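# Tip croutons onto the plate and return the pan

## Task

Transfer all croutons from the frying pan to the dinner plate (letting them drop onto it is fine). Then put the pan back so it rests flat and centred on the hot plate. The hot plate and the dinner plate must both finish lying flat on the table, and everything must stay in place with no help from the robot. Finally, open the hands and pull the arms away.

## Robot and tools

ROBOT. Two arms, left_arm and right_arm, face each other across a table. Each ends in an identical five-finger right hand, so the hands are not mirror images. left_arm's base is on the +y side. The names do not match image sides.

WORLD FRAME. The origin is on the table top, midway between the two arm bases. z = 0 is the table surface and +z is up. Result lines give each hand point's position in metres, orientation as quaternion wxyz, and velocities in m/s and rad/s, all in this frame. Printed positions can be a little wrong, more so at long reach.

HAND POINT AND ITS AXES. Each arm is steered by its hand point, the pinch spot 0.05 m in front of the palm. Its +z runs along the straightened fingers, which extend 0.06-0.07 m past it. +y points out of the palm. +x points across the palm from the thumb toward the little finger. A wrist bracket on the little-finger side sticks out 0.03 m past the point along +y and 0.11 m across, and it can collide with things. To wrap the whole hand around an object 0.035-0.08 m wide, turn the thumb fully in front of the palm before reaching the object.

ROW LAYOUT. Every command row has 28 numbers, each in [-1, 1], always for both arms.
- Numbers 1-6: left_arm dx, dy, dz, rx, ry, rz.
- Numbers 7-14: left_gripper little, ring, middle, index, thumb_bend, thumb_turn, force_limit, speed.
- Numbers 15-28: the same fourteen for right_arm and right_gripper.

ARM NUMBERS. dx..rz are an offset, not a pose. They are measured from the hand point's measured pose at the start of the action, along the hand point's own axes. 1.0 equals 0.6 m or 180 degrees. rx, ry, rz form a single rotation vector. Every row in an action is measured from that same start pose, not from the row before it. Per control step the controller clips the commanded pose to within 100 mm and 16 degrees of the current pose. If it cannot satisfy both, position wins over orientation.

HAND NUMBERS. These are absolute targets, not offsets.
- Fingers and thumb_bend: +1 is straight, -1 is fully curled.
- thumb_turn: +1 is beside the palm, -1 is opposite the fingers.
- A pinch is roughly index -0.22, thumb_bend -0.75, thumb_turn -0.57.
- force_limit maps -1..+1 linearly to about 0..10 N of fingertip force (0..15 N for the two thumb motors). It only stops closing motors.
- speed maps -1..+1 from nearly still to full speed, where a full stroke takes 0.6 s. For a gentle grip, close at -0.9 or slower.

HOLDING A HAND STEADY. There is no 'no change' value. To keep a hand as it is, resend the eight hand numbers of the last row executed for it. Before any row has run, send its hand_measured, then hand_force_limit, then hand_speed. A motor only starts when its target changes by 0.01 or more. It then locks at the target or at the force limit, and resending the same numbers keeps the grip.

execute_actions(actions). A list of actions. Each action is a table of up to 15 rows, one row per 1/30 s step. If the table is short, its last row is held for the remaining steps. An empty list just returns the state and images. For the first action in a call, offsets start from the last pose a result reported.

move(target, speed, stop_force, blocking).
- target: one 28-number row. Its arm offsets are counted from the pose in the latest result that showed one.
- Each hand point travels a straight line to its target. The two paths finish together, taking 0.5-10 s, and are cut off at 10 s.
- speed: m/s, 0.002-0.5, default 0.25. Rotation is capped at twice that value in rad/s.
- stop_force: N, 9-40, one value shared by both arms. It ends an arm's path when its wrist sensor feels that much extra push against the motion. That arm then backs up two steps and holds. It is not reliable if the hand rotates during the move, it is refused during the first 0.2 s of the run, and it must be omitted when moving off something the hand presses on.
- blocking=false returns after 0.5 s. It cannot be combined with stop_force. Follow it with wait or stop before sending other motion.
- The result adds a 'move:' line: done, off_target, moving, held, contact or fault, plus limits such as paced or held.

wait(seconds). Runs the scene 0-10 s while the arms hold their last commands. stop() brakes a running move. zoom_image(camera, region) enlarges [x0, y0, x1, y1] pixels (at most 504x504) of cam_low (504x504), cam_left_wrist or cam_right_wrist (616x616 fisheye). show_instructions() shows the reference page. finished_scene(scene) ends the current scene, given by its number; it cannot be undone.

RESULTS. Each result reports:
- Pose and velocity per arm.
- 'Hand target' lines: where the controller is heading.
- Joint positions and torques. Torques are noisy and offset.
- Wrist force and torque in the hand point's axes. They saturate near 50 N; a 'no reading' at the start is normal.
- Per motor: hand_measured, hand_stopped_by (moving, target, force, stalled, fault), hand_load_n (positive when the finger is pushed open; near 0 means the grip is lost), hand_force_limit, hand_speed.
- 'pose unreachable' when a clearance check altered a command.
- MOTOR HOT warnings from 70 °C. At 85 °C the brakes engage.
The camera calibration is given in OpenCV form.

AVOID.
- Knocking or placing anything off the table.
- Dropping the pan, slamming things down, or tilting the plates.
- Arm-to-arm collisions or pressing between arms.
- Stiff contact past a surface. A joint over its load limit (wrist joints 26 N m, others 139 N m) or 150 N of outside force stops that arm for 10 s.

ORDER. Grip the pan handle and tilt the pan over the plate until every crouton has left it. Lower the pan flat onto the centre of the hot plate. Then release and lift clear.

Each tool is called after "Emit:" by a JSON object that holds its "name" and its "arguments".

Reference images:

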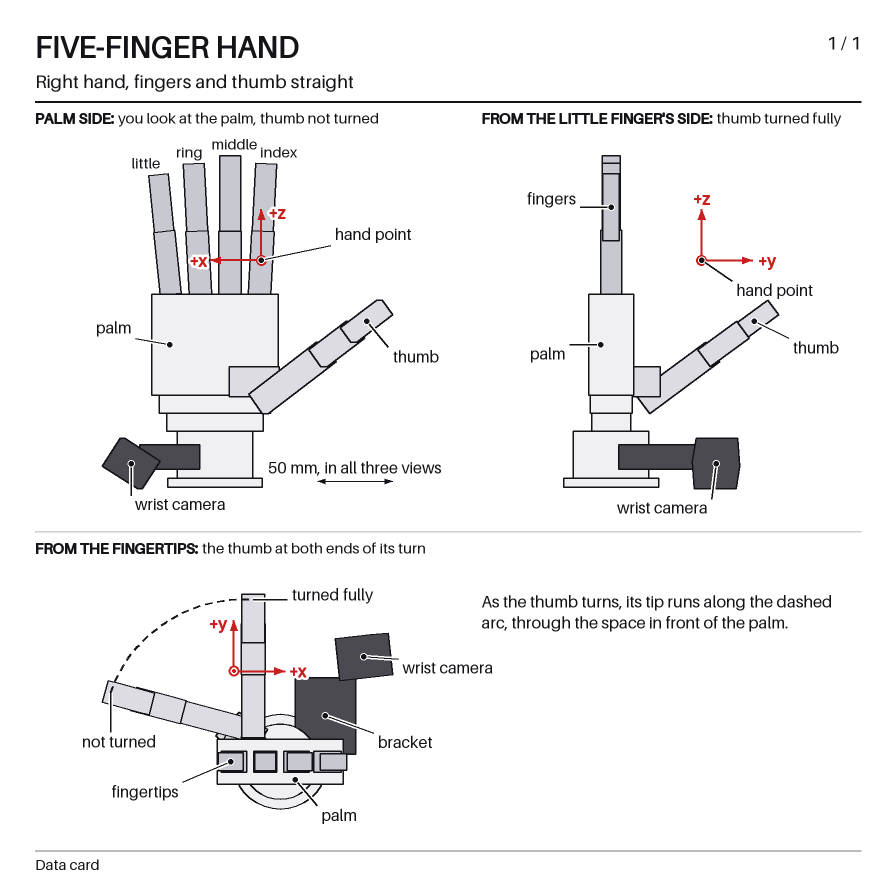

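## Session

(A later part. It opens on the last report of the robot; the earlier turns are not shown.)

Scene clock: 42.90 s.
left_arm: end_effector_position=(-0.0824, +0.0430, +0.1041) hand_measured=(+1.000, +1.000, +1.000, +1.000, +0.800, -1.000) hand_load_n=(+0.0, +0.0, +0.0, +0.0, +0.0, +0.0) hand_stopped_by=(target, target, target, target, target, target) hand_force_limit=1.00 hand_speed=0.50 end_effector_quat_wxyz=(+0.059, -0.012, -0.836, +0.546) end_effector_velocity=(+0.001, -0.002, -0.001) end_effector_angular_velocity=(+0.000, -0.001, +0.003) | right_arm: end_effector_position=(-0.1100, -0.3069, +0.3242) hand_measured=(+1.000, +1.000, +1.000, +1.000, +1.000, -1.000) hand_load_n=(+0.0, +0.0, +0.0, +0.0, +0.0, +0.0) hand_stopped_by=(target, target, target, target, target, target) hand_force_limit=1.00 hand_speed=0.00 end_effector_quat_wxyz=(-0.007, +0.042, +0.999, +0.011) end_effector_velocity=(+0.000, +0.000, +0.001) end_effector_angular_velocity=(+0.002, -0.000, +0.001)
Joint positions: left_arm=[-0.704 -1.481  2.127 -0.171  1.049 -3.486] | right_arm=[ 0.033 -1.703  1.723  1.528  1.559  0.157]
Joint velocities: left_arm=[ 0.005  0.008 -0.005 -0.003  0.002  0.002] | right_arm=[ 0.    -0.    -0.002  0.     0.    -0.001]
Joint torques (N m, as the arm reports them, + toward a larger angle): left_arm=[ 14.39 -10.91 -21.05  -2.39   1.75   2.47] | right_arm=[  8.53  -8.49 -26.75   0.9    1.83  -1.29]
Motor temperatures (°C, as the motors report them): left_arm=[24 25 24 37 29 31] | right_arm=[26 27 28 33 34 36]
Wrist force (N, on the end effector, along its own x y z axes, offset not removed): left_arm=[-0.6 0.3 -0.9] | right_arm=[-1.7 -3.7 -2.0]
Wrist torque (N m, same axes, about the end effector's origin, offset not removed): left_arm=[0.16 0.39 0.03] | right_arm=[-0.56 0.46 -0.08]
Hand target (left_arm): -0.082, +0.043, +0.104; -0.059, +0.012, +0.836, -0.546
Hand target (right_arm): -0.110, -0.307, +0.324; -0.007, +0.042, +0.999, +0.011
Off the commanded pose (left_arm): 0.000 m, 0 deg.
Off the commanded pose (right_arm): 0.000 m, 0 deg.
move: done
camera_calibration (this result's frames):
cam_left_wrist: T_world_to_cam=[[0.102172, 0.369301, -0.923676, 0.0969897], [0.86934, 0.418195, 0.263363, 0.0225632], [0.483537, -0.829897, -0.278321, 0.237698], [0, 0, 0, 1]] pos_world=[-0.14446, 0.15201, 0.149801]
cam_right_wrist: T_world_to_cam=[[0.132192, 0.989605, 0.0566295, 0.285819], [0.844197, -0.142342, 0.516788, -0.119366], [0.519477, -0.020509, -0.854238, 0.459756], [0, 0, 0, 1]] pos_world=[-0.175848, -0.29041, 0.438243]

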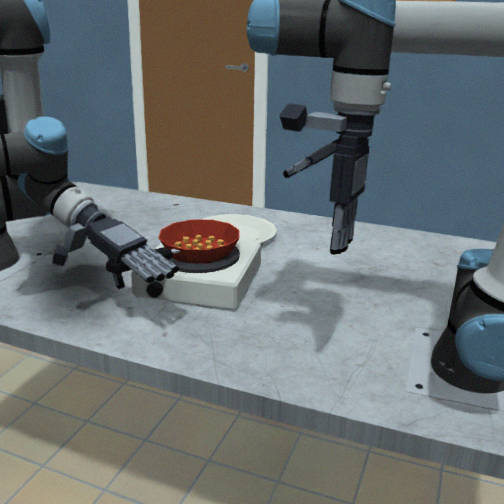

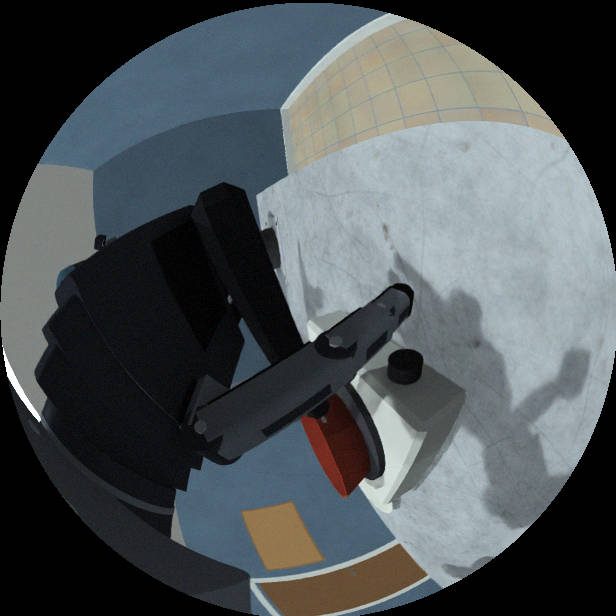

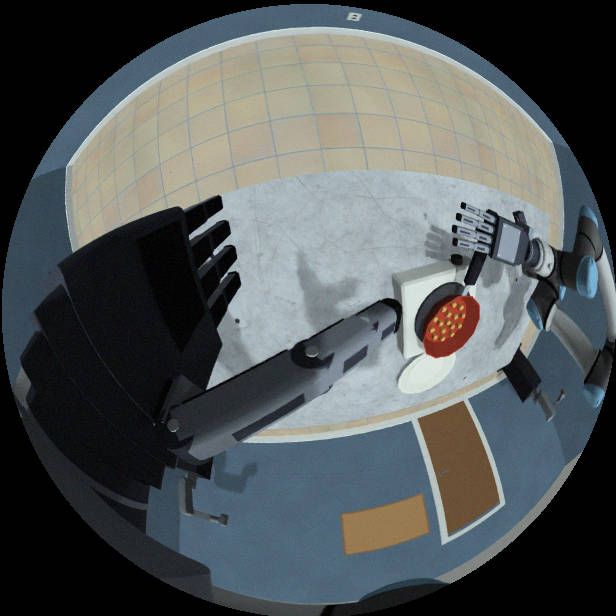

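Emit:
{"name": "move", "arguments": {"target": [-0.017,0.012,0.015,0,0,-0.03,1,1,1,1,0.6,-1,1,0,0,0,0,0,0,0,1,1,1,1,1,-1,1,0], "speed": 0.03}}

Emit:
{"name": "move", "arguments": {"target": [0,0,0,0,0,0,-0.97,-0.97,-0.97,-0.97,0.6,-1,1,-0.3,0,0,0,0,0,0,1,1,1,1,1,-1,1,0]}}

Emit:
{"name": "move", "arguments": {"target": [0,0,0,0,0,0,-1,-1,-1,-1,-1,-1,1,-0.3,0,0,0,0,0,0,1,1,1,1,1,-1,1,0]}}

Emit:
{"name": "move", "arguments": {"target": [0.015,-0.075,-0.033,0,0,0,-1,-1,-1,-1,-1,-1,1,-0.3,0,0,0,0,0,0,1,1,1,1,1,-1,1,0], "speed": 0.04}}

Scene clock: 47.73 s.
left_arm: end_effector_position=(-0.0739, +0.0371, +0.0934) hand_measured=(+1.000, +1.000, +1.000, +1.000, +0.600, -1.000) hand_load_n=(+0.0, +0.0, +0.0, +0.0, +0.0, +0.0) hand_stopped_by=(target, target, target, target, target, target) hand_force_limit=1.00 hand_speed=0.00 end_effector_quat_wxyz=(+0.084, +0.027, -0.835, +0.543) end_effector_velocity=(+0.002, -0.001, -0.002) end_effector_angular_velocity=(+0.002, +0.014, +0.009) | right_arm: end_effector_position=(-0.1100, -0.3069, +0.3242) hand_measured=(+1.000, +1.000, +1.000, +1.000, +1.000, -1.000) hand_load_n=(+0.0, +0.0, +0.0, +0.0, +0.0, +0.0) hand_stopped_by=(target, target, target, target, target, target) hand_force_limit=1.00 hand_speed=0.00 end_effector_quat_wxyz=(-0.007, +0.042, +0.999, +0.011) end_effector_velocity=(-0.000, +0.000, +0.000) end_effector_angular_velocity=(+0.000, +0.001, -0.001)
Joint positions: left_arm=[-0.652 -1.461  2.131 -0.208  1.095 -3.552] | right_arm=[ 0.033 -1.703  1.723  1.528  1.559  0.157]
Joint velocities: left_arm=[ 0.01   0.004  0.001 -0.007  0.006 -0.012] | right_arm=[-0.     0.    -0.001 -0.    -0.001  0.001]
Joint torques (N m, as the arm reports them, + toward a larger angle): left_arm=[13.79 -9.36 -7.99 -2.25  1.51 -2.68] | right_arm=[  8.69  -8.15 -25.99   0.9    1.92  -1.28]
Motor temperatures (°C, as the motors report them): left_arm=[24 25 24 37 29 31] | right_arm=[26 27 28 33 34 36]
Wrist force (N, on the end effector, along its own x y z axes, offset not removed): left_arm=[-0.6 -0.2 -1.6] | right_arm=[-0.4 -2.5 -2.0]
Wrist torque (N m, same axes, about the end effector's origin, offset not removed): left_arm=[0.07 0.35 0.03] | right_arm=[-0.44 0.03 -0.10]
Hand target (left_arm): -0.074, +0.037, +0.093; -0.085, -0.028, +0.835, -0.543
Hand target (right_arm): -0.110, -0.307, +0.324; -0.007, +0.042, +0.999, +0.011
Off the commanded pose (left_arm): 0.000 m, 0 deg.
Off the commanded pose (right_arm): 0.000 m, 0 deg.
move: done
camera_calibration (this result's frames):
cam_left_wrist: T_world_to_cam=[[0.0108536, 0.380859, -0.92457, 0.0813196], [0.87274, 0.447695, 0.194665, 0.0260267], [0.488065, -0.809022, -0.327531, 0.229752], [0, 0, 0, 1]] pos_world=[-0.135731, 0.143251, 0.14537]
cam_right_wrist: T_world_to_cam=[[0.132193, 0.989605, 0.0566298, 0.285819], [0.844197, -0.142342, 0.516788, -0.119366], [0.519477, -0.0205088, -0.854238, 0.459756], [0, 0, 0, 1]] pos_world=[-0.175848, -0.29041, 0.438243]

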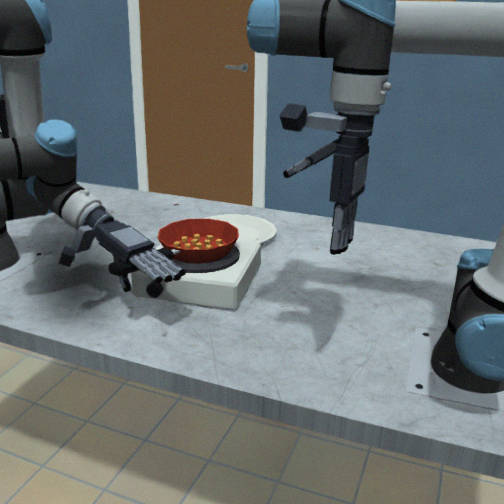

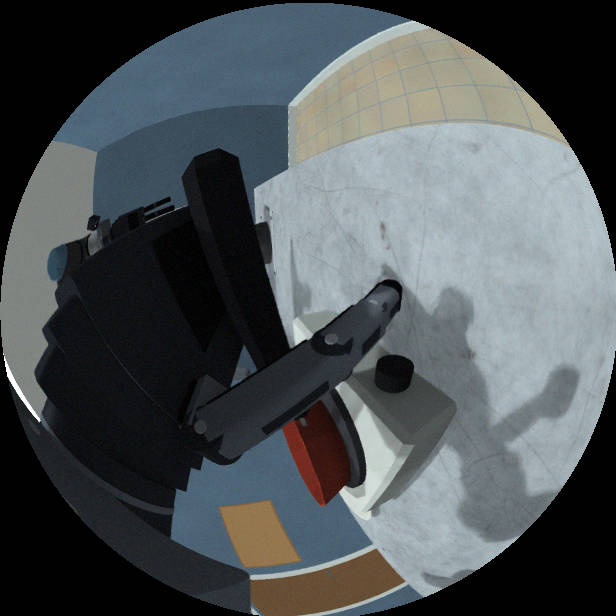

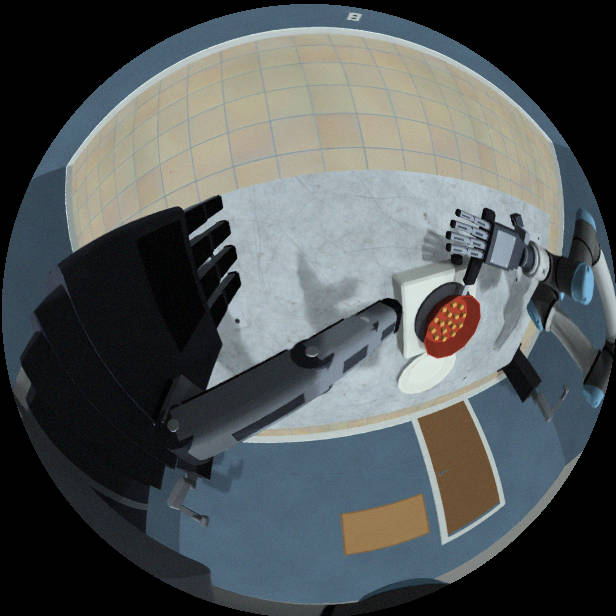

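Scene clock: 49.70 s.
left_arm: end_effector_position=(-0.0739, +0.0371, +0.0934) hand_measured=(-0.970, -0.970, -0.970, -0.968, +0.600, -1.000) hand_load_n=(+0.0, +0.0, +0.0, +7.5, +0.0, +0.0) hand_stopped_by=(target, target, target, target, target, target) hand_force_limit=1.00 hand_speed=-0.30 end_effector_quat_wxyz=(+0.084, +0.027, -0.835, +0.543) end_effector_velocity=(+0.000, +0.000, -0.000) end_effector_angular_velocity=(+0.000, -0.000, -0.000) | right_arm: end_effector_position=(-0.1100, -0.3069, +0.3242) hand_measured=(+1.000, +1.000, +1.000, +1.000, +1.000, -1.000) hand_load_n=(+0.0, +0.0, +0.0, +0.0, +0.0, +0.0) hand_stopped_by=(target, target, target, target, target, target) hand_force_limit=1.00 hand_speed=0.00 end_effector_quat_wxyz=(-0.007, +0.042, +0.999, +0.011) end_effector_velocity=(-0.000, +0.000, -0.000) end_effector_angular_velocity=(-0.000, +0.001, -0.000)
Joint positions: left_arm=[-0.652 -1.461  2.131 -0.208  1.095 -3.552] | right_arm=[ 0.033 -1.703  1.723  1.528  1.559  0.157]
Joint velocities: left_arm=[ 0.  0. -0.  0.  0.  0.] | right_arm=[ 0.     0.    -0.    -0.    -0.001  0.   ]
Joint torques (N m, as the arm reports them, + toward a larger angle): left_arm=[-14.9  -26.06 -16.48   1.5   -2.18   2.5 ] | right_arm=[  8.99  -8.09 -26.6    0.97   1.88  -1.24]
Motor temperatures (°C, as the motors report them): left_arm=[24 25 24 37 29 31] | right_arm=[26 27 28 33 34 36]
Wrist force (N, on the end effector, along its own x y z axes, offset not removed): left_arm=[-0.6 3.9 0.7] | right_arm=[0.4 -3.7 -2.3]
Wrist torque (N m, same axes, about the end effector's origin, offset not removed): left_arm=[0.04 0.43 -0.19] | right_arm=[-0.47 0.07 -0.27]
Hand target (left_arm): -0.074, +0.037, +0.093; -0.084, -0.027, +0.835, -0.543
Hand target (right_arm): -0.110, -0.307, +0.324; -0.007, +0.042, +0.999, +0.011
Off the commanded pose (left_arm): 0.000 m, 0 deg.
Off the commanded pose (right_arm): 0.000 m, 0 deg.
move: done
camera_calibration (this result's frames):
cam_left_wrist: T_world_to_cam=[[0.010879, 0.380882, -0.92456, 0.0813054], [0.872734, 0.44769, 0.1947, 0.0260112], [0.488074, -0.809013, -0.327539, 0.229755], [0, 0, 0, 1]] pos_world=[-0.135723, 0.143262, 0.145361]
cam_right_wrist: T_world_to_cam=[[0.132192, 0.989605, 0.0566298, 0.285819], [0.844197, -0.142342, 0.516788, -0.119366], [0.519477, -0.0205088, -0.854238, 0.459757], [0, 0, 0, 1]] pos_world=[-0.175848, -0.29041, 0.438243]

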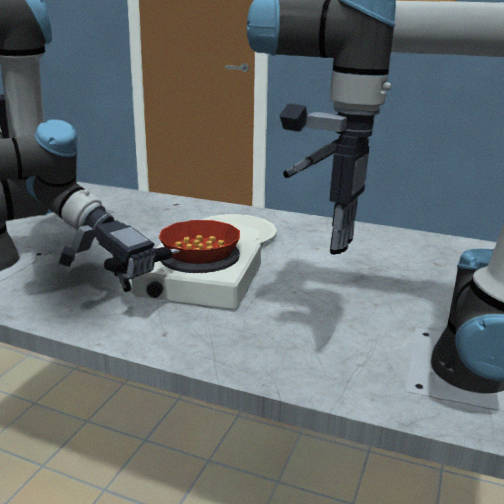

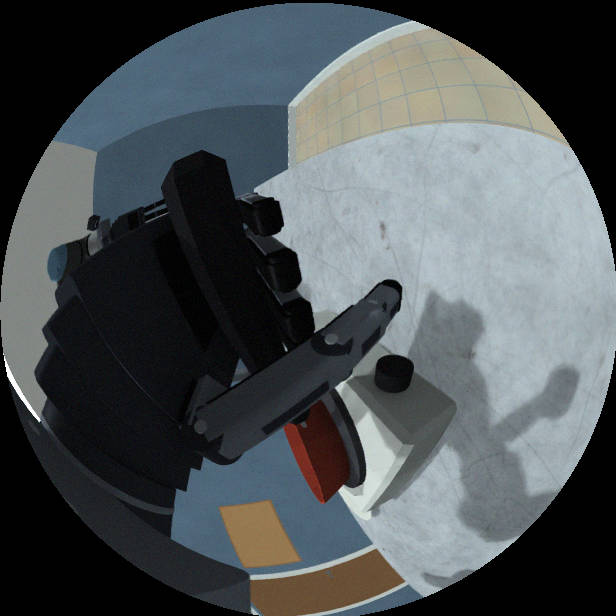

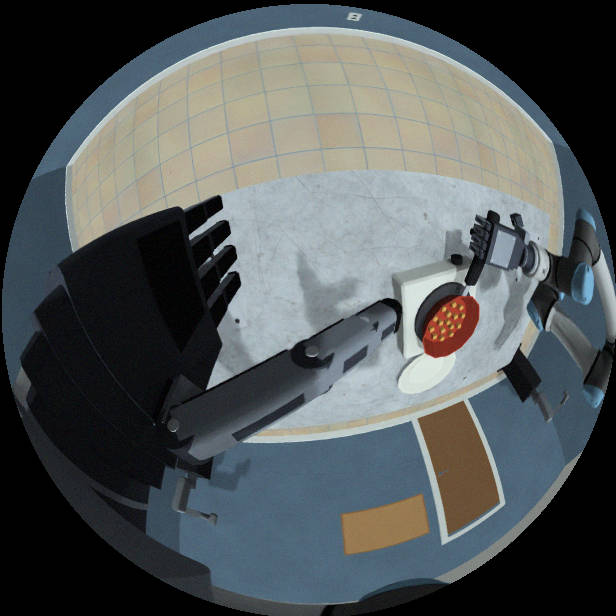

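Scene clock: 50.97 s.
left_arm: end_effector_position=(-0.0739, +0.0371, +0.0934) hand_measured=(-1.000, -1.000, -0.998, -0.988, -0.084, -1.000) hand_load_n=(+0.0, +0.0, +1.5, +11.5, +16.0, +4.5) hand_stopped_by=(target, target, target, force, force, target) hand_force_limit=1.00 hand_speed=-0.30 end_effector_quat_wxyz=(+0.084, +0.027, -0.835, +0.543) end_effector_velocity=(+0.000, -0.000, +0.000) end_effector_angular_velocity=(-0.000, -0.001, +0.001) | right_arm: end_effector_position=(-0.1100, -0.3069, +0.3242) hand_measured=(+1.000, +1.000, +1.000, +1.000, +1.000, -1.000) hand_load_n=(+0.0, +0.0, +0.0, +0.0, +0.0, +0.0) hand_stopped_by=(target, target, target, target, target, target) hand_force_limit=1.00 hand_speed=0.00 end_effector_quat_wxyz=(-0.007, +0.042, +0.999, +0.011) end_effector_velocity=(-0.000, -0.000, -0.000) end_effector_angular_velocity=(-0.000, +0.000, -0.000)
Joint positions: left_arm=[-0.652 -1.461  2.131 -0.208  1.095 -3.552] | right_arm=[ 0.033 -1.703  1.723  1.528  1.559  0.157]
Joint velocities: left_arm=[ 0.    -0.     0.     0.    -0.001  0.   ] | right_arm=[ 0. -0.  0. -0. -0.  0.]
Joint torques (N m, as the arm reports them, + toward a larger angle): left_arm=[-15.24 -26.1  -16.7    1.4   -2.02   2.12] | right_arm=[  8.4   -8.69 -26.51   0.96   1.79  -1.31]
Motor temperatures (°C, as the motors report them): left_arm=[24 25 24 37 29 31] | right_arm=[26 27 28 33 34 36]
Wrist force (N, on the end effector, along its own x y z axes, offset not removed): left_arm=[-2.3 5.8 1.4] | right_arm=[-1.0 -4.6 -0.3]
Wrist torque (N m, same axes, about the end effector's origin, offset not removed): left_arm=[0.14 0.84 -0.72] | right_arm=[-0.71 0.12 -0.40]
Hand target (left_arm): -0.074, +0.037, +0.093; -0.084, -0.027, +0.835, -0.543
Hand target (right_arm): -0.110, -0.307, +0.324; -0.007, +0.042, +0.999, +0.011
Off the commanded pose (left_arm): 0.000 m, 0 deg.
Off the commanded pose (right_arm): 0.000 m, 0 deg.
move: done
camera_calibration (this result's frames):
cam_left_wrist: T_world_to_cam=[[0.0108794, 0.380882, -0.92456, 0.0813054], [0.872735, 0.447689, 0.1947, 0.0260122], [0.488073, -0.809014, -0.327539, 0.229756], [0, 0, 0, 1]] pos_world=[-0.135724, 0.143262, 0.145361]
cam_right_wrist: T_world_to_cam=[[0.132192, 0.989605, 0.0566301, 0.285819], [0.844197, -0.142342, 0.516788, -0.119366], [0.519477, -0.0205086, -0.854238, 0.459757], [0, 0, 0, 1]] pos_world=[-0.175848, -0.29041, 0.438243]

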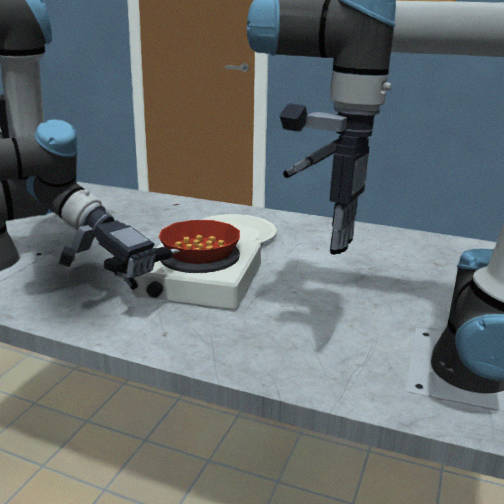

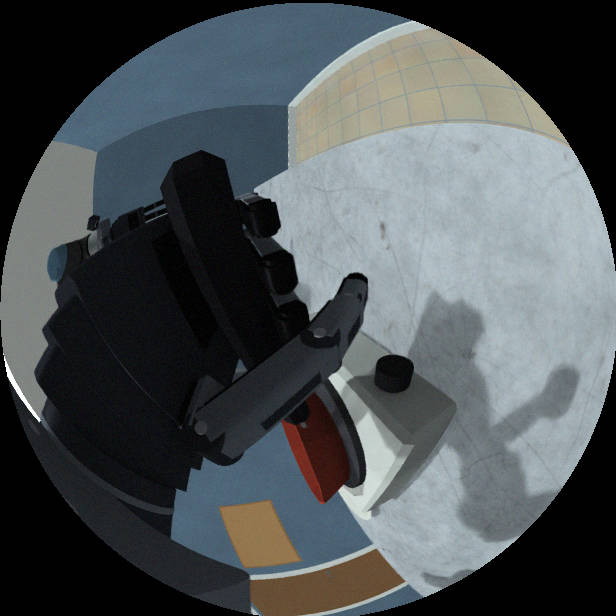

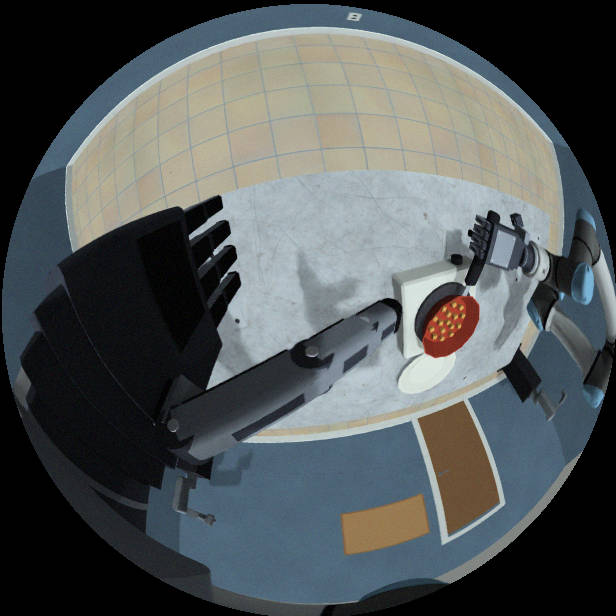

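Scene clock: 52.63 s.
left_arm: end_effector_position=(-0.0744, +0.0372, +0.1430) hand_measured=(-1.000, -1.000, -0.998, -0.988, -0.084, -1.000) hand_load_n=(+0.0, +0.0, +1.5, +11.5, +16.0, +4.5) hand_stopped_by=(target, target, target, force, force, target) hand_force_limit=1.00 hand_speed=-0.30 end_effector_quat_wxyz=(+0.084, +0.027, -0.835, +0.543) end_effector_velocity=(+0.000, -0.000, +0.003) end_effector_angular_velocity=(-0.000, +0.000, +0.001) | right_arm: end_effector_position=(-0.1100, -0.3069, +0.3242) hand_measured=(+1.000, +1.000, +1.000, +1.000, +1.000, -1.000) hand_load_n=(+0.0, +0.0, +0.0, +0.0, +0.0, +0.0) hand_stopped_by=(target, target, target, target, target, target) hand_force_limit=1.00 hand_speed=0.00 end_effector_quat_wxyz=(-0.007, +0.042, +0.999, +0.011) end_effector_velocity=(-0.000, +0.000, -0.000) end_effector_angular_velocity=(-0.001, +0.000, +0.000)
Joint positions: left_arm=[-0.654 -1.537  2.061 -0.061  1.094 -3.552] | right_arm=[ 0.033 -1.703  1.723  1.528  1.559  0.157]
Joint velocities: left_arm=[ 0.    -0.004 -0.004  0.008 -0.    -0.   ] | right_arm=[ 0.  0.  0. -0. -0. -0.]
Joint torques (N m, as the arm reports them, + toward a larger angle): left_arm=[-15.53 -27.31 -26.57   1.58  -3.17  -1.63] | right_arm=[  8.64  -8.46 -26.69   0.95   1.92  -1.28]
Motor temperatures (°C, as the motors report them): left_arm=[24 25 24 37 29 31] | right_arm=[26 27 28 33 34 36]
Wrist force (N, on the end effector, along its own x y z axes, offset not removed): left_arm=[-2.2 7.2 0.4] | right_arm=[0.2 -2.5 -2.1]
Wrist torque (N m, same axes, about the end effector's origin, offset not removed): left_arm=[0.35 0.83 -0.89] | right_arm=[-0.39 0.16 0.03]
Hand target (left_arm): -0.074, +0.037, +0.143; -0.084, -0.027, +0.835, -0.543
Hand target (right_arm): -0.110, -0.307, +0.324; -0.007, +0.042, +0.999, +0.011
Off the commanded pose (left_arm): 0.000 m, 0 deg.
Off the commanded pose (right_arm): 0.000 m, 0 deg.
move: done
camera_calibration (this result's frames):
cam_left_wrist: T_world_to_cam=[[0.0108809, 0.380834, -0.92458, 0.127135], [0.872741, 0.447688, 0.194673, 0.0167969], [0.488062, -0.809037, -0.327498, 0.246378], [0, 0, 0, 1]] pos_world=[-0.13629, 0.143392, 0.194965]
cam_right_wrist: T_world_to_cam=[[0.132192, 0.989605, 0.0566297, 0.285819], [0.844197, -0.142342, 0.516788, -0.119366], [0.519477, -0.0205089, -0.854238, 0.459756], [0, 0, 0, 1]] pos_world=[-0.175848, -0.29041, 0.438243]

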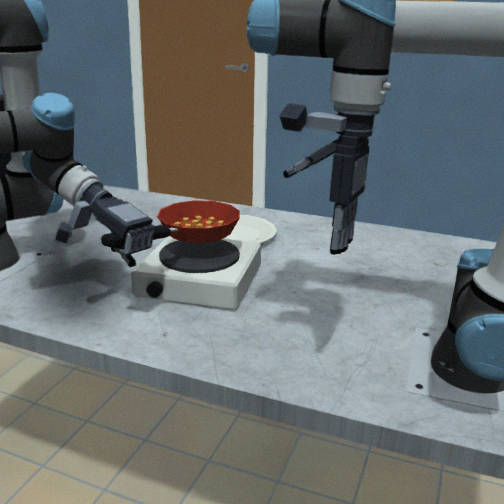

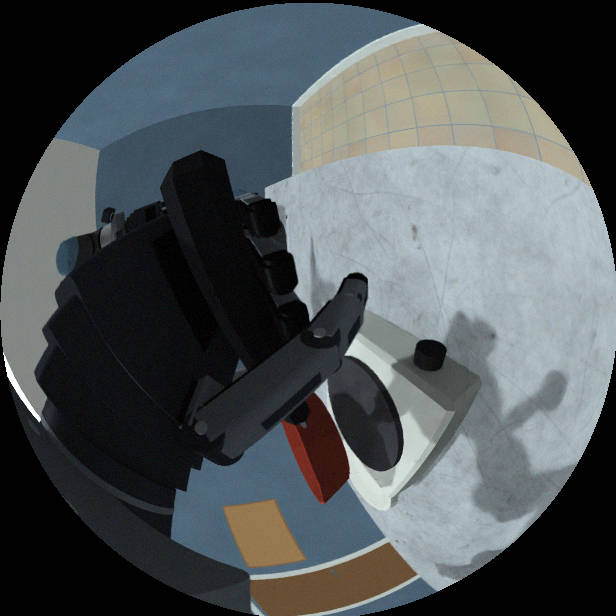

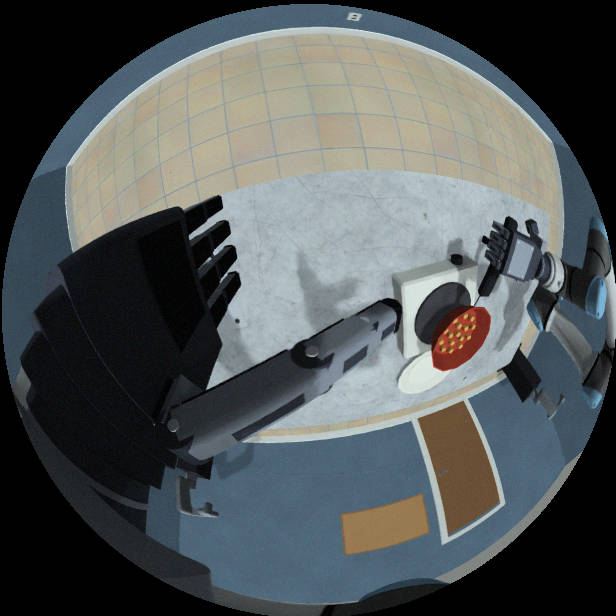

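Emit:
{"name": "move", "arguments": {"target": [-0.317,-0.077,-0.16,0.006,0.057,-0.127,-1,-1,-1,-1,-1,-1,1,-0.3,0,0,0,0,0,0,1,1,1,1,1,-1,1,0], "speed": 0.08}}

Scene clock: 58.10 s.
left_arm: end_effector_position=(+0.1286, +0.0972, +0.1905) hand_measured=(-1.000, -1.000, -0.998, -0.988, -0.084, -1.000) hand_load_n=(+0.0, +0.0, +1.5, +11.0, +16.0, +4.5) hand_stopped_by=(target, target, target, force, force, target) hand_force_limit=1.00 hand_speed=-0.30 end_effector_quat_wxyz=(+0.264, +0.144, -0.797, +0.523) end_effector_velocity=(+0.002, +0.001, +0.001) end_effector_angular_velocity=(+0.000, +0.007, -0.003) | right_arm: end_effector_position=(-0.1100, -0.3069, +0.3242) hand_measured=(+1.000, +1.000, +1.000, +1.000, +1.000, -1.000) hand_load_n=(+0.0, +0.0, +0.0, +0.0, +0.0, +0.0) hand_stopped_by=(target, target, target, target, target, target) hand_force_limit=1.00 hand_speed=0.00 end_effector_quat_wxyz=(-0.007, +0.042, +0.999, +0.011) end_effector_velocity=(-0.000, -0.000, -0.001) end_effector_angular_velocity=(-0.002, +0.001, -0.000)
Joint positions: left_arm=[ 0.191 -1.624  2.048 -0.067  2.032 -3.623] | right_arm=[ 0.033 -1.703  1.723  1.528  1.559  0.157]
Joint velocities: left_arm=[ 0.014  0.006 -0.006  0.002  0.018 -0.001] | right_arm=[-0.     0.     0.001  0.    -0.001  0.   ]
Joint torques (N m, as the arm reports them, + toward a larger angle): left_arm=[ 13.62  -9.73 -28.96   0.57   1.74  -1.97] | right_arm=[  8.73  -8.06 -26.67   0.86   1.83  -1.29]
Motor temperatures (°C, as the motors report them): left_arm=[24 25 24 37 29 31] | right_arm=[26 27 28 33 34 36]
Wrist force (N, on the end effector, along its own x y z axes, offset not removed): left_arm=[-4.0 4.8 2.3] | right_arm=[-1.0 -1.9 -1.2]
Wrist torque (N m, same axes, about the end effector's origin, offset not removed): left_arm=[-0.08 0.60 -0.78] | right_arm=[-0.35 0.34 -0.11]
Hand target (left_arm): +0.129, +0.097, +0.191; -0.264, -0.144, +0.797, -0.523
Hand target (right_arm): -0.110, -0.307, +0.324; -0.007, +0.042, +0.999, +0.011
Off the commanded pose (left_arm): 0.001 m, 0 deg.
Off the commanded pose (right_arm): 0.000 m, 0 deg.
move: done
camera_calibration (this result's frames):
cam_left_wrist: T_world_to_cam=[[-0.382443, 0.382217, -0.841218, 0.180588], [0.872952, 0.447833, -0.193393, -0.122577], [0.302807, -0.808305, -0.504927, 0.268947], [0, 0, 0, 1]] pos_world=[0.0946293, 0.203261, 0.264007]
cam_right_wrist: T_world_to_cam=[[0.132193, 0.989605, 0.0566299, 0.285819], [0.844197, -0.142342, 0.516788, -0.119366], [0.519477, -0.0205088, -0.854238, 0.459757], [0, 0, 0, 1]] pos_world=[-0.175848, -0.29041, 0.438243]

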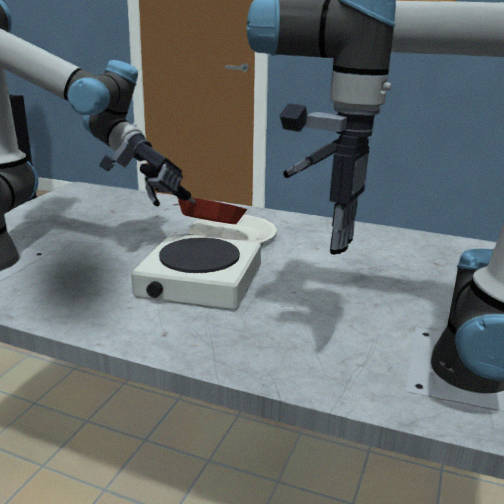

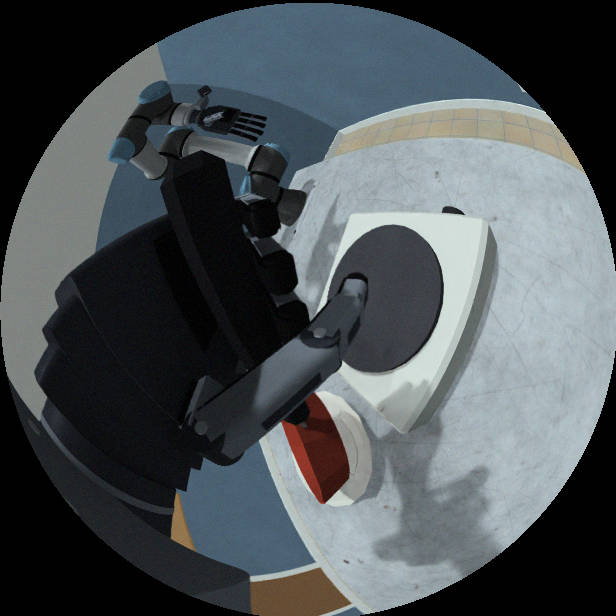

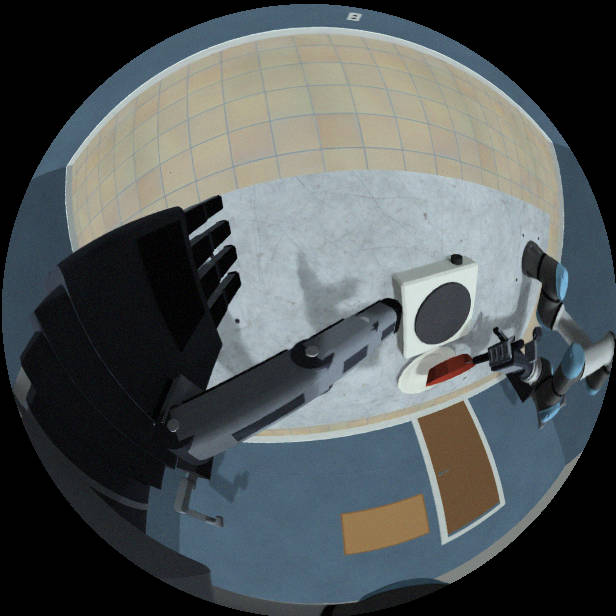

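Emit:
{"name": "move", "arguments": {"target": [0.01,-0.123,-0.055,0.006,0.057,-0.127,-1,-1,-1,-1,-1,-1,1,-0.3,-0.75,0.1,0.1,0,0,0,1,1,1,1,1,1,1,0], "speed": 0.15}}

Emit:
{"name": "move", "arguments": {"target": [0.012,-0.178,-0.08,0.006,0.057,-0.127,-1,-1,-1,-1,-1,-1,1,-0.3,0,0,0,0,0,0,1,1,1,1,1,1,1,0], "speed": 0.035}}

Scene clock: 63.67 s.
left_arm: end_effector_position=(+0.1695, +0.0973, +0.2605) hand_measured=(-1.000, -1.000, -0.998, -0.988, -0.084, -1.000) hand_load_n=(+0.0, +0.0, +1.5, +10.5, +16.0, +4.5) hand_stopped_by=(target, target, target, force, force, target) hand_force_limit=1.00 hand_speed=-0.30 end_effector_quat_wxyz=(+0.430, +0.255, -0.722, +0.479) end_effector_velocity=(+0.000, +0.000, +0.000) end_effector_angular_velocity=(+0.001, +0.003, +0.001) | right_arm: end_effector_position=(+0.3421, -0.2845, +0.2581) hand_measured=(+1.000, +1.000, +1.000, +1.000, +1.000, +1.000) hand_load_n=(+0.0, +0.0, +0.0, +0.0, +0.0, +0.0) hand_stopped_by=(target, target, target, target, target, target) hand_force_limit=1.00 hand_speed=0.00 end_effector_quat_wxyz=(-0.008, +0.042, +0.999, +0.010) end_effector_velocity=(+0.002, +0.001, -0.000) end_effector_angular_velocity=(+0.001, -0.000, +0.001)
Joint positions: left_arm=[ 0.459 -1.515  1.859 -0.084  2.414 -4.017] | right_arm=[-1.269 -1.375  1.561  1.391  1.546 -1.145]
Joint velocities: left_arm=[ 0.002  0.001 -0.    -0.001  0.002 -0.003] | right_arm=[-0.001  0.006 -0.006  0.001 -0.    -0.002]
Joint torques (N m, as the arm reports them, + toward a larger angle): left_arm=[ 13.96 -13.63 -26.13  -3.81   2.2   -2.11] | right_arm=[-10.8  -18.06 -25.85   4.4   -2.29  -1.99]
Motor temperatures (°C, as the motors report them): left_arm=[24 25 24 37 29 31] | right_arm=[26 27 28 33 34 36]
Wrist force (N, on the end effector, along its own x y z axes, offset not removed): left_arm=[-4.8 3.3 0.6] | right_arm=[-0.4 -0.3 -1.3]
Wrist torque (N m, same axes, about the end effector's origin, offset not removed): left_arm=[0.00 0.40 -0.46] | right_arm=[-0.11 0.31 -0.02]
Hand target (left_arm): +0.170, +0.097, +0.261; -0.430, -0.255, +0.721, -0.479
Hand target (right_arm): +0.342, -0.284, +0.258; -0.008, +0.042, +0.999, +0.010
Off the commanded pose (left_arm): 0.000 m, 0 deg.
Off the commanded pose (right_arm): 0.001 m, 0 deg.
move: done
camera_calibration (this result's frames):
cam_left_wrist: T_world_to_cam=[[-0.702769, 0.383421, -0.599253, 0.246252], [0.708909, 0.448118, -0.544646, -0.0255361], [0.0597075, -0.807576, -0.586734, 0.354424], [0, 0, 0, 1]] pos_world=[0.169999, 0.203249, 0.341612]
cam_right_wrist: T_world_to_cam=[[0.132239, 0.98966, 0.0555555, 0.207868], [0.844704, -0.141842, 0.516097, -0.463552], [0.518641, -0.0213205, -0.854726, 0.16899], [0, 0, 0, 1]] pos_world=[0.276431, -0.267867, 0.37213]

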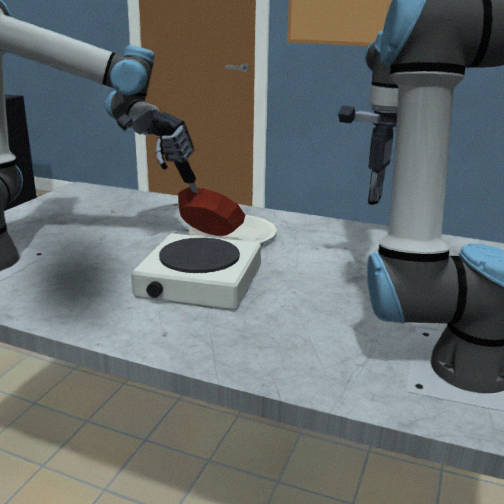

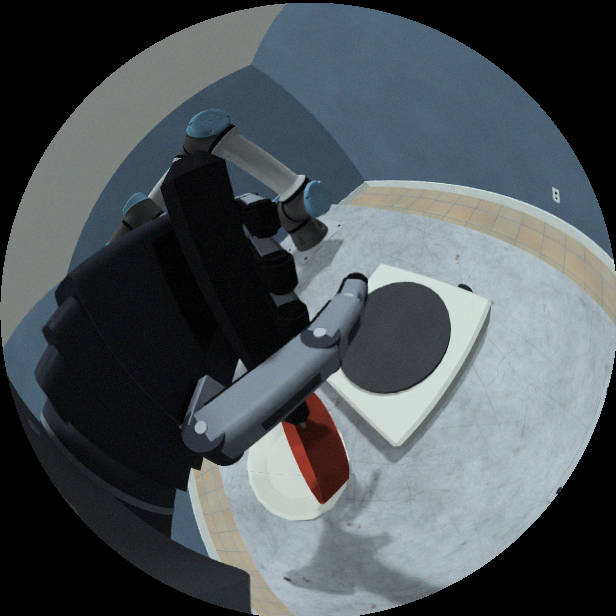

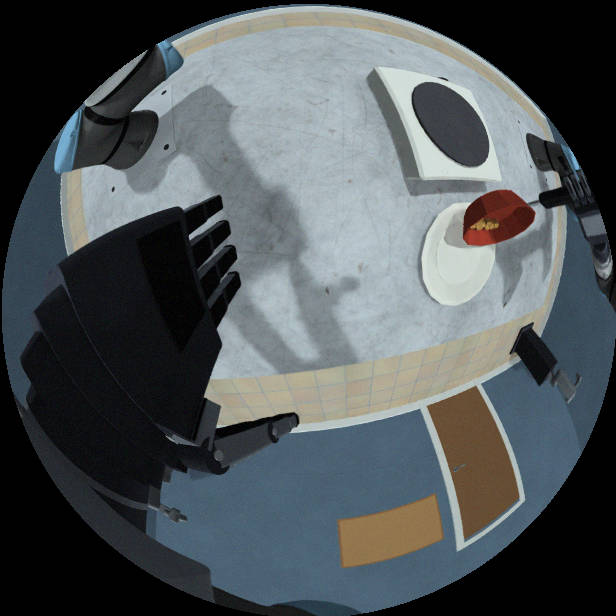

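Scene clock: 70.17 s.
left_arm: end_effector_position=(+0.2516, +0.0974, +0.3154) hand_measured=(-1.000, -1.000, -0.998, -0.988, -0.084, -1.000) hand_load_n=(+0.0, +0.0, +1.5, +10.0, +16.0, +4.5) hand_stopped_by=(target, target, target, force, force, target) hand_force_limit=1.00 hand_speed=-0.30 end_effector_quat_wxyz=(+0.555, +0.338, -0.631, +0.424) end_effector_velocity=(-0.000, -0.000, +0.000) end_effector_angular_velocity=(-0.000, -0.000, -0.000) | right_arm: end_effector_position=(+0.3421, -0.2845, +0.2581) hand_measured=(+1.000, +1.000, +1.000, +1.000, +1.000, +1.000) hand_load_n=(+0.0, +0.0, +0.0, +0.0, +0.0, +0.0) hand_stopped_by=(target, target, target, target, target, target) hand_force_limit=1.00 hand_speed=0.00 end_effector_quat_wxyz=(-0.008, +0.042, +0.999, +0.010) end_effector_velocity=(-0.000, -0.000, -0.000) end_effector_angular_velocity=(-0.001, +0.000, -0.000)
Joint positions: left_arm=[ 0.681 -1.361  1.664 -0.245  2.686 -4.501] | right_arm=[-1.269 -1.375  1.561  1.391  1.546 -1.145]
Joint velocities: left_arm=[-0.001 -0.     0.     0.    -0.001  0.   ] | right_arm=[-0.    -0.     0.001  0.     0.     0.   ]
Joint torques (N m, as the arm reports them, + toward a larger angle): left_arm=[  1.15 -28.44 -17.2    0.72  -0.69   2.67] | right_arm=[ 13.53 -38.91 -11.1    0.92  -2.17   2.02]
Motor temperatures (°C, as the motors report them): left_arm=[24 25 24 37 29 31] | right_arm=[26 27 28 33 34 36]
Wrist force (N, on the end effector, along its own x y z axes, offset not removed): left_arm=[-7.7 2.0 -1.2] | right_arm=[1.2 -1.1 -0.8]
Wrist torque (N m, same axes, about the end effector's origin, offset not removed): left_arm=[0.15 0.54 -0.37] | right_arm=[-0.37 -0.04 0.15]
Hand target (left_arm): +0.252, +0.097, +0.315; +0.555, +0.338, -0.631, +0.424
Hand target (right_arm): +0.342, -0.284, +0.258; -0.008, +0.042, +0.999, +0.010
Off the commanded pose (left_arm): 0.019 m, 4 deg.
Off the commanded pose (right_arm): 0.000 m, 0 deg.
move: held (left_arm); limits=held; held on 31 of 195 steps (left_arm), including the last (left_arm)
pose unreachable (left arm): on one or more control steps of this call, first in action 0 (counted from 0), this arm could not follow its commanded pose, so it was not sent that pose on those steps. On the call's last step it was still not sent that pose. It may still have moved: this result reports where it is.
cause: the commanded pose would bring two parts of the arm too close to each other (joints 4 (wrist 1) to 6 (wrist 3) lie between them).
camera_calibration (this result's frames):
cam_left_wrist: T_world_to_cam=[[-0.871058, 0.384373, -0.305803, 0.28647], [0.465854, 0.449161, -0.762388, 0.075889], [-0.155687, -0.806543, -0.570307, 0.430723], [0, 0, 0, 1]] pos_world=[0.281237, 0.203198, 0.391104]
cam_right_wrist: T_world_to_cam=[[0.132239, 0.98966, 0.0555558, 0.207868], [0.844704, -0.141842, 0.516097, -0.463552], [0.518641, -0.0213201, -0.854726, 0.16899], [0, 0, 0, 1]] pos_world=[0.27643, -0.267867, 0.37213]

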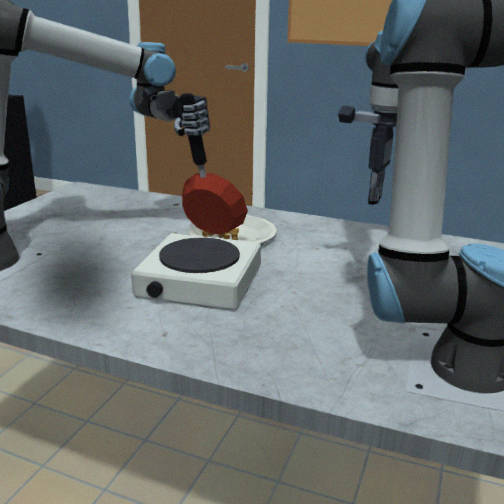

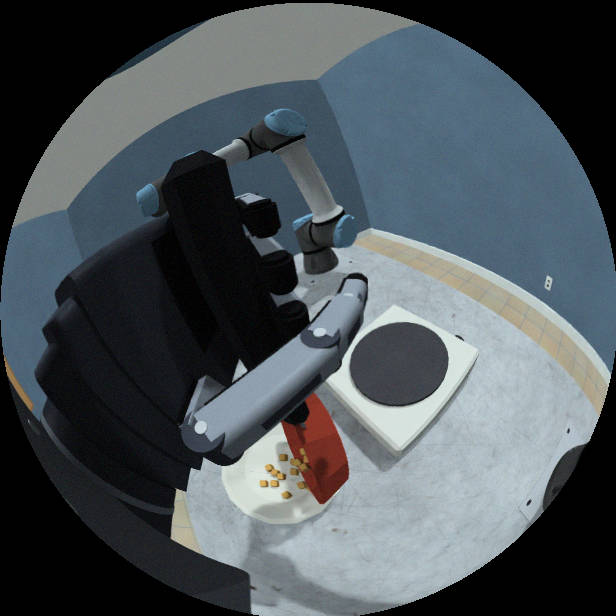

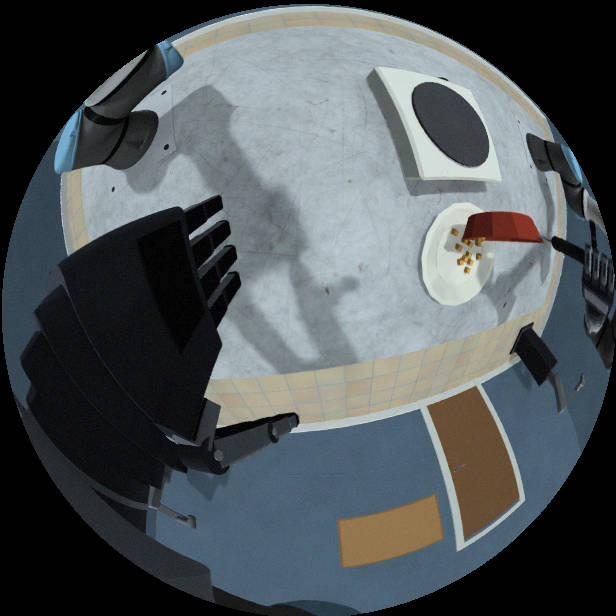

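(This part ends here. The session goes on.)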